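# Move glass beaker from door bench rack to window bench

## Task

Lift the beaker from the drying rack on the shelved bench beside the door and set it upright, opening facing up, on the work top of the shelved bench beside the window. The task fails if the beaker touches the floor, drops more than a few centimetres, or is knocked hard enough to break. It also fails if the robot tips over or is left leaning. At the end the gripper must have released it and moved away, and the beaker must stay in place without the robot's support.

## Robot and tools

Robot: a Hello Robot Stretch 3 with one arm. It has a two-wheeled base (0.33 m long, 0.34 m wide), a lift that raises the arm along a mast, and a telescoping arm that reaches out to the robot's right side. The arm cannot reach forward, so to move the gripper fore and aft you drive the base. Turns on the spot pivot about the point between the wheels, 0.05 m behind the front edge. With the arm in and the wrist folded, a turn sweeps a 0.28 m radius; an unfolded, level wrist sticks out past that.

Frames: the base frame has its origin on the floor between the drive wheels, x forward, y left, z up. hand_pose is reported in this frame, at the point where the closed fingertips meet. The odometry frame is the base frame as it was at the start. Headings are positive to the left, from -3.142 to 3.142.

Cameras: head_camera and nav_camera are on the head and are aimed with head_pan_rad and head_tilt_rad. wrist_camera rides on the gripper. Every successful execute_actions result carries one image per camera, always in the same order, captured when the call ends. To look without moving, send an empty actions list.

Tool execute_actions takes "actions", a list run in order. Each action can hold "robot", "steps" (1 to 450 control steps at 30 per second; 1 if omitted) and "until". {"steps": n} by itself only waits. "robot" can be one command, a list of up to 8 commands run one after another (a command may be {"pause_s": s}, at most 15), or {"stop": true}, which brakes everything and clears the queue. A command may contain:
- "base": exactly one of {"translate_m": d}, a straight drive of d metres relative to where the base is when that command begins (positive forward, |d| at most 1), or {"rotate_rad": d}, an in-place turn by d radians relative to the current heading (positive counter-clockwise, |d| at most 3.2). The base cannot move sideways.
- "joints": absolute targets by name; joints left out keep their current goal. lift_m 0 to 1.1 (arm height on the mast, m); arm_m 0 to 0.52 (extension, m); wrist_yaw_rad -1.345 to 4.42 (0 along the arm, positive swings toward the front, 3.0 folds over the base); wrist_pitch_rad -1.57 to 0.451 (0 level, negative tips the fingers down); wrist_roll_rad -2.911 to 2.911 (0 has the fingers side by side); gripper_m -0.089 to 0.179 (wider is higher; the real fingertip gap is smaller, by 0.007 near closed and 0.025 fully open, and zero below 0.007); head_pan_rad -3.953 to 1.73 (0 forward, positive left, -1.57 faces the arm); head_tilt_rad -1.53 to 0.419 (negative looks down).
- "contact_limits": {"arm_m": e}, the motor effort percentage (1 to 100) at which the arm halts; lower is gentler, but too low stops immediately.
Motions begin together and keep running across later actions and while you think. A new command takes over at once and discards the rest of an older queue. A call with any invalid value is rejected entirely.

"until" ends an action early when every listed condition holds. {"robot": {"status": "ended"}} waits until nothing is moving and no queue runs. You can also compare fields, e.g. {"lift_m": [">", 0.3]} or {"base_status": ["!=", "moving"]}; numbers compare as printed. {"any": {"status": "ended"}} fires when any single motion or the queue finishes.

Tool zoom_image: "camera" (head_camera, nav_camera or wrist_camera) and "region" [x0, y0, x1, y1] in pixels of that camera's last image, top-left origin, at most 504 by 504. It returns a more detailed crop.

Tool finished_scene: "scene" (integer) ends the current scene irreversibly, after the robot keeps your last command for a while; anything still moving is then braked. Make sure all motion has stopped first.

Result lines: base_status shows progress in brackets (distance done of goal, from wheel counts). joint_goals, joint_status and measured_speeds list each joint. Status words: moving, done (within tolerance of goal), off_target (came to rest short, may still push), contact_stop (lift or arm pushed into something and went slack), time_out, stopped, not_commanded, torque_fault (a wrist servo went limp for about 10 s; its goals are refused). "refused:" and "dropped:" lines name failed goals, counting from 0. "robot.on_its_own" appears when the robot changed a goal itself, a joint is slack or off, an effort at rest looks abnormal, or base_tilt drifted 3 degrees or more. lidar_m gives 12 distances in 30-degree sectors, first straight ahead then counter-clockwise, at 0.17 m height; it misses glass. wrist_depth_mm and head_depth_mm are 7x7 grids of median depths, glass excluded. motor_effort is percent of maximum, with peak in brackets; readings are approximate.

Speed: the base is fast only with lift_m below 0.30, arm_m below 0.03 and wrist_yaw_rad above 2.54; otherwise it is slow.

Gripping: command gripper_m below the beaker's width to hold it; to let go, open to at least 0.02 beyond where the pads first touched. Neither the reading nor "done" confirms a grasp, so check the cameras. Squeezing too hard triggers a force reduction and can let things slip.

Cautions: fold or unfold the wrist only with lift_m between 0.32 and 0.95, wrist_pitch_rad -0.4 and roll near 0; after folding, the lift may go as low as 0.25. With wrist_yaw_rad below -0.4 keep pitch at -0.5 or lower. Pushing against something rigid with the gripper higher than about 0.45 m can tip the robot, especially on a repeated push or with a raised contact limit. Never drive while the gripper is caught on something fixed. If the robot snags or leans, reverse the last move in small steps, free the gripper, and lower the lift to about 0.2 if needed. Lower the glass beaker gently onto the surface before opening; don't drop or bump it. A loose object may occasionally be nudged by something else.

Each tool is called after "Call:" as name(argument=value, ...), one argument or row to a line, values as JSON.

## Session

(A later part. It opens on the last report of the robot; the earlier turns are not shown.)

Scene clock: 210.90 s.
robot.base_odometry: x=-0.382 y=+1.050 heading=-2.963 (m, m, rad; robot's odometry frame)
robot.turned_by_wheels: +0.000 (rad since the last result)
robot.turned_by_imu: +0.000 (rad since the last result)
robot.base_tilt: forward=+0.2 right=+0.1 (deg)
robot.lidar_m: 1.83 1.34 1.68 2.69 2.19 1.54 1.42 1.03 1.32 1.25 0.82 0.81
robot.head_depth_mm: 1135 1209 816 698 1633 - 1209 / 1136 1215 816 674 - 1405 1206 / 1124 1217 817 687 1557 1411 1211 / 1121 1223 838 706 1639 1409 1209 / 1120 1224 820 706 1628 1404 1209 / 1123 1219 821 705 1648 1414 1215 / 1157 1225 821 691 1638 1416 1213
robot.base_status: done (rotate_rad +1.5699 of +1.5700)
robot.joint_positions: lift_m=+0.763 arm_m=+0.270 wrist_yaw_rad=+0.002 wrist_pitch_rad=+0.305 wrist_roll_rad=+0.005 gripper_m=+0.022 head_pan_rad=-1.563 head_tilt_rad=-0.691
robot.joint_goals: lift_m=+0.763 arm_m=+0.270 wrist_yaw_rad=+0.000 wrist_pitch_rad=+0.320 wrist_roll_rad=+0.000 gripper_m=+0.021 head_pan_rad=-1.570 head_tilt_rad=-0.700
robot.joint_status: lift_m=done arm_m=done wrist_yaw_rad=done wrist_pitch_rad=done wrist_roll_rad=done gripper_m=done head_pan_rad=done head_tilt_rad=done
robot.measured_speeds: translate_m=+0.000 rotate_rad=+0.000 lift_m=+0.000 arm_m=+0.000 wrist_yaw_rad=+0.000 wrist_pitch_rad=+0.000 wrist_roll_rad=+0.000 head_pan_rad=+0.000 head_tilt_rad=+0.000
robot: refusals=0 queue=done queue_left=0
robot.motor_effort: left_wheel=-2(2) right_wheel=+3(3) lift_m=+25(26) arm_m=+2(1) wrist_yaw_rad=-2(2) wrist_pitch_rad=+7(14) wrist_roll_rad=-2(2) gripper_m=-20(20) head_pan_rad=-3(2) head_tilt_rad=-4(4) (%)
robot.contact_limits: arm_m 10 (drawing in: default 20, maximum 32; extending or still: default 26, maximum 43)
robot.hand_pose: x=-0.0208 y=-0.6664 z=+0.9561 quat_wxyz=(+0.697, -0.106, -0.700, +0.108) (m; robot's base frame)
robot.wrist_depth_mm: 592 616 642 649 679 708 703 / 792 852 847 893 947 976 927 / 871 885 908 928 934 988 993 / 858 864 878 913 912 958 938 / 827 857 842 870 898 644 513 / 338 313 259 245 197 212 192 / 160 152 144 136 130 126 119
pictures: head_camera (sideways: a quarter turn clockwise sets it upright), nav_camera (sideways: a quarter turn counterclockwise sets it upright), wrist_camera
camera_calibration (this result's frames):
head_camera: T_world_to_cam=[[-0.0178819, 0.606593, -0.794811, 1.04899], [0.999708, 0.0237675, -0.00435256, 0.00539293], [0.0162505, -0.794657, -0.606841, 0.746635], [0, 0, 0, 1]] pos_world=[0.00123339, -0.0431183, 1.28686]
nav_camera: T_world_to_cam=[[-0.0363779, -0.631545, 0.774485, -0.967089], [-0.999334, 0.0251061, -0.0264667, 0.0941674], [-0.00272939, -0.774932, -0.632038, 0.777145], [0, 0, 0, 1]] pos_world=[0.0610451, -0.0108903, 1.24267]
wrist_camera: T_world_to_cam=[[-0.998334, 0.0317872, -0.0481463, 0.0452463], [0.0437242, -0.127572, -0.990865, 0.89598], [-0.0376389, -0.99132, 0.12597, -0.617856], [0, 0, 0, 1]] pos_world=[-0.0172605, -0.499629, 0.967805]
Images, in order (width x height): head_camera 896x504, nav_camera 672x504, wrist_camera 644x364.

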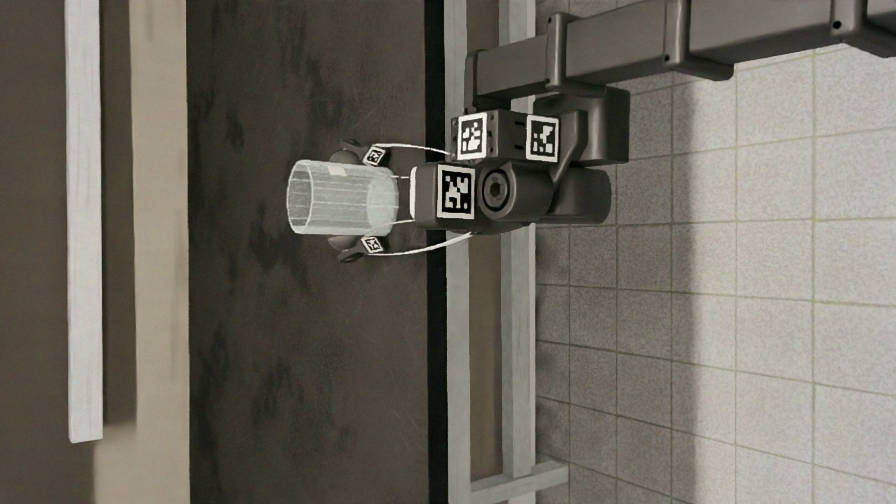

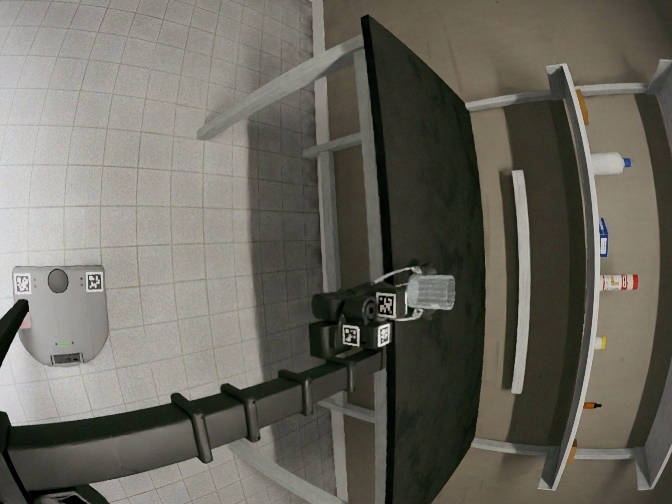

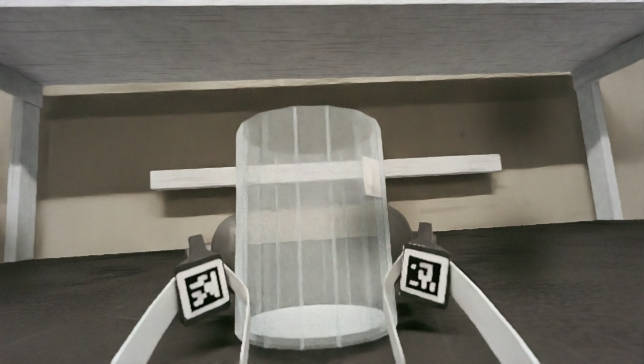

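Call:
execute_actions(
  actions=[
    {"robot":[{"joints":{"gripper_m":0.14}},{"pause_s":0.5},{"joints":{"arm_m":0.0,"lift_m":0.77}}],"steps":450,"until":{"robot":{"status":"ended"}}},
  ],
)

Scene clock: 220.10 s.
robot.base_odometry: x=-0.382 y=+1.050 heading=-2.963 (m, m, rad; robot's odometry frame)
robot.turned_by_wheels: +0.000 (rad since the last result)
robot.turned_by_imu: -0.001 (rad since the last result)
robot.base_tilt: forward=+0.2 right=+0.1 (deg)
robot.lidar_m: 1.83 1.34 1.68 2.69 2.20 1.54 1.42 1.03 1.32 1.25 0.82 0.81
robot.head_depth_mm: 1139 1216 814 708 1640 1403 1232 / 1140 1219 817 709 1646 1405 1234 / 1119 1216 817 708 1639 1490 - / 1125 1221 818 709 1644 1444 1209 / 1121 1219 821 706 1634 1411 1212 / 1122 1223 819 707 1641 1411 1211 / 1159 1224 821 690 1648 1412 1213
robot.base_status: done (rotate_rad +1.5699 of +1.5700)
robot.joint_positions: lift_m=+0.770 arm_m=+0.003 wrist_yaw_rad=+0.002 wrist_pitch_rad=+0.298 wrist_roll_rad=+0.005 gripper_m=+0.140 head_pan_rad=-1.563 head_tilt_rad=-0.691
robot.joint_goals: lift_m=+0.770 arm_m=+0.000 wrist_yaw_rad=+0.000 wrist_pitch_rad=+0.320 wrist_roll_rad=+0.000 gripper_m=+0.140 head_pan_rad=-1.570 head_tilt_rad=-0.700
robot.joint_status: lift_m=done arm_m=done wrist_yaw_rad=done wrist_pitch_rad=done wrist_roll_rad=done gripper_m=done head_pan_rad=done head_tilt_rad=done
robot.measured_speeds: translate_m=+0.000 rotate_rad=+0.000 lift_m=+0.000 arm_m=+0.000 wrist_yaw_rad=+0.000 wrist_pitch_rad=+0.000 wrist_roll_rad=+0.000 head_pan_rad=+0.000 head_tilt_rad=+0.000
robot: refusals=0 queue=done queue_left=0
robot.motor_effort: left_wheel=-3(3) right_wheel=+3(3) lift_m=+54(56) arm_m=-3(3) wrist_yaw_rad=-2(2) wrist_pitch_rad=+10(11) wrist_roll_rad=-2(2) gripper_m=+0(82) head_pan_rad=-3(2) head_tilt_rad=-5(5) (%)
robot.hand_pose: x=-0.0209 y=-0.3995 z=+0.9605 quat_wxyz=(+0.698, -0.104, -0.701, +0.106) (m; robot's base frame)
robot.wrist_depth_mm: - - - - - - - / - 988 - 970 - - - / - - - - - - - / - - - - - - - / - - - - 851 946 558 / 362 - 347 367 355 - 406 / 348 359 369 376 - - -
pictures: head_camera (sideways: a quarter turn clockwise sets it upright), nav_camera (sideways: a quarter turn counterclockwise sets it upright), wrist_camera
camera_calibration (this result's frames):
head_camera: T_world_to_cam=[[-0.0178828, 0.606723, -0.794712, 1.04886], [0.999708, 0.0237681, -0.00434993, 0.00538951], [0.0162496, -0.794558, -0.606971, 0.746804], [0, 0, 0, 1]] pos_world=[0.00123336, -0.0431158, 1.28685]
nav_camera: T_world_to_cam=[[-0.036377, -0.631672, 0.774382, -0.966955], [-0.999334, 0.0251106, -0.0264614, 0.0941604], [-0.00273027, -0.774829, -0.632165, 0.77731], [0, 0, 0, 1]] pos_world=[0.061045, -0.0108806, 1.24267]
wrist_camera: T_world_to_cam=[[-0.998327, 0.0324217, -0.0478733, 0.036889], [0.0436109, -0.121386, -0.991647, 0.937654], [-0.037962, -0.992076, 0.119769, -0.348197], [0, 0, 0, 1]] pos_world=[-0.0172828, -0.232816, 0.973291]
Images, in order (width x height): head_camera 896x504, nav_camera 672x504, wrist_camera 644x364.

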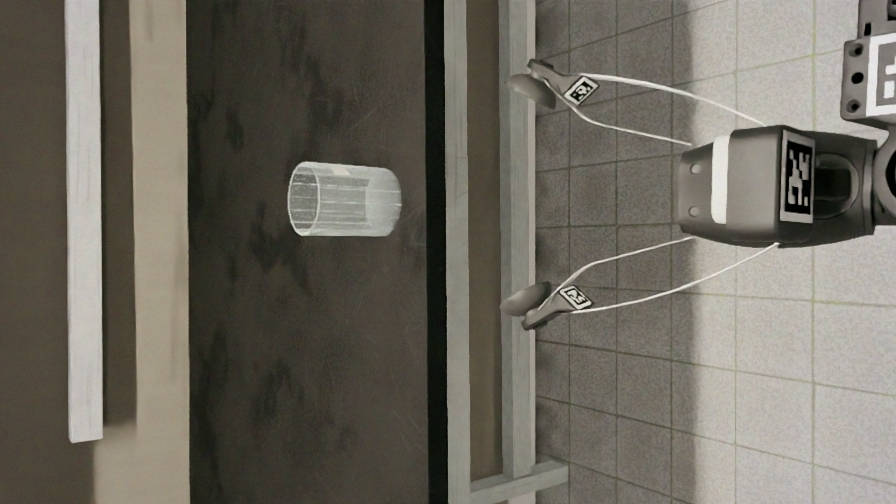

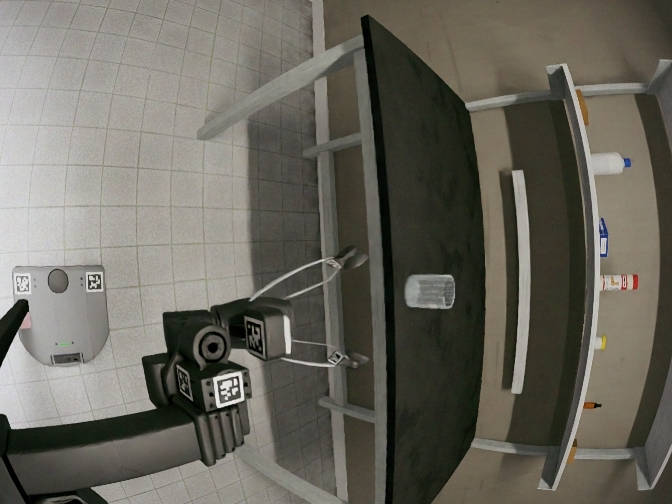

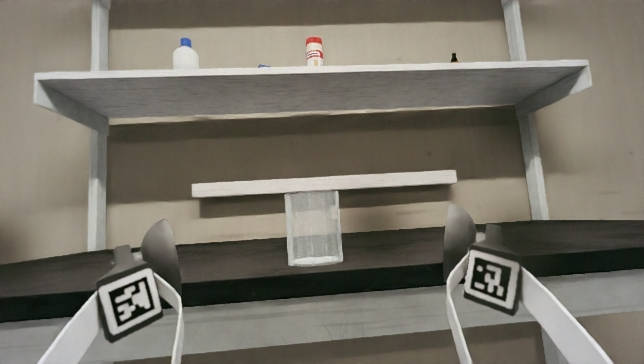

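Call:
finished_scene(
  scene=2,
)

The scene is finished: the task was done.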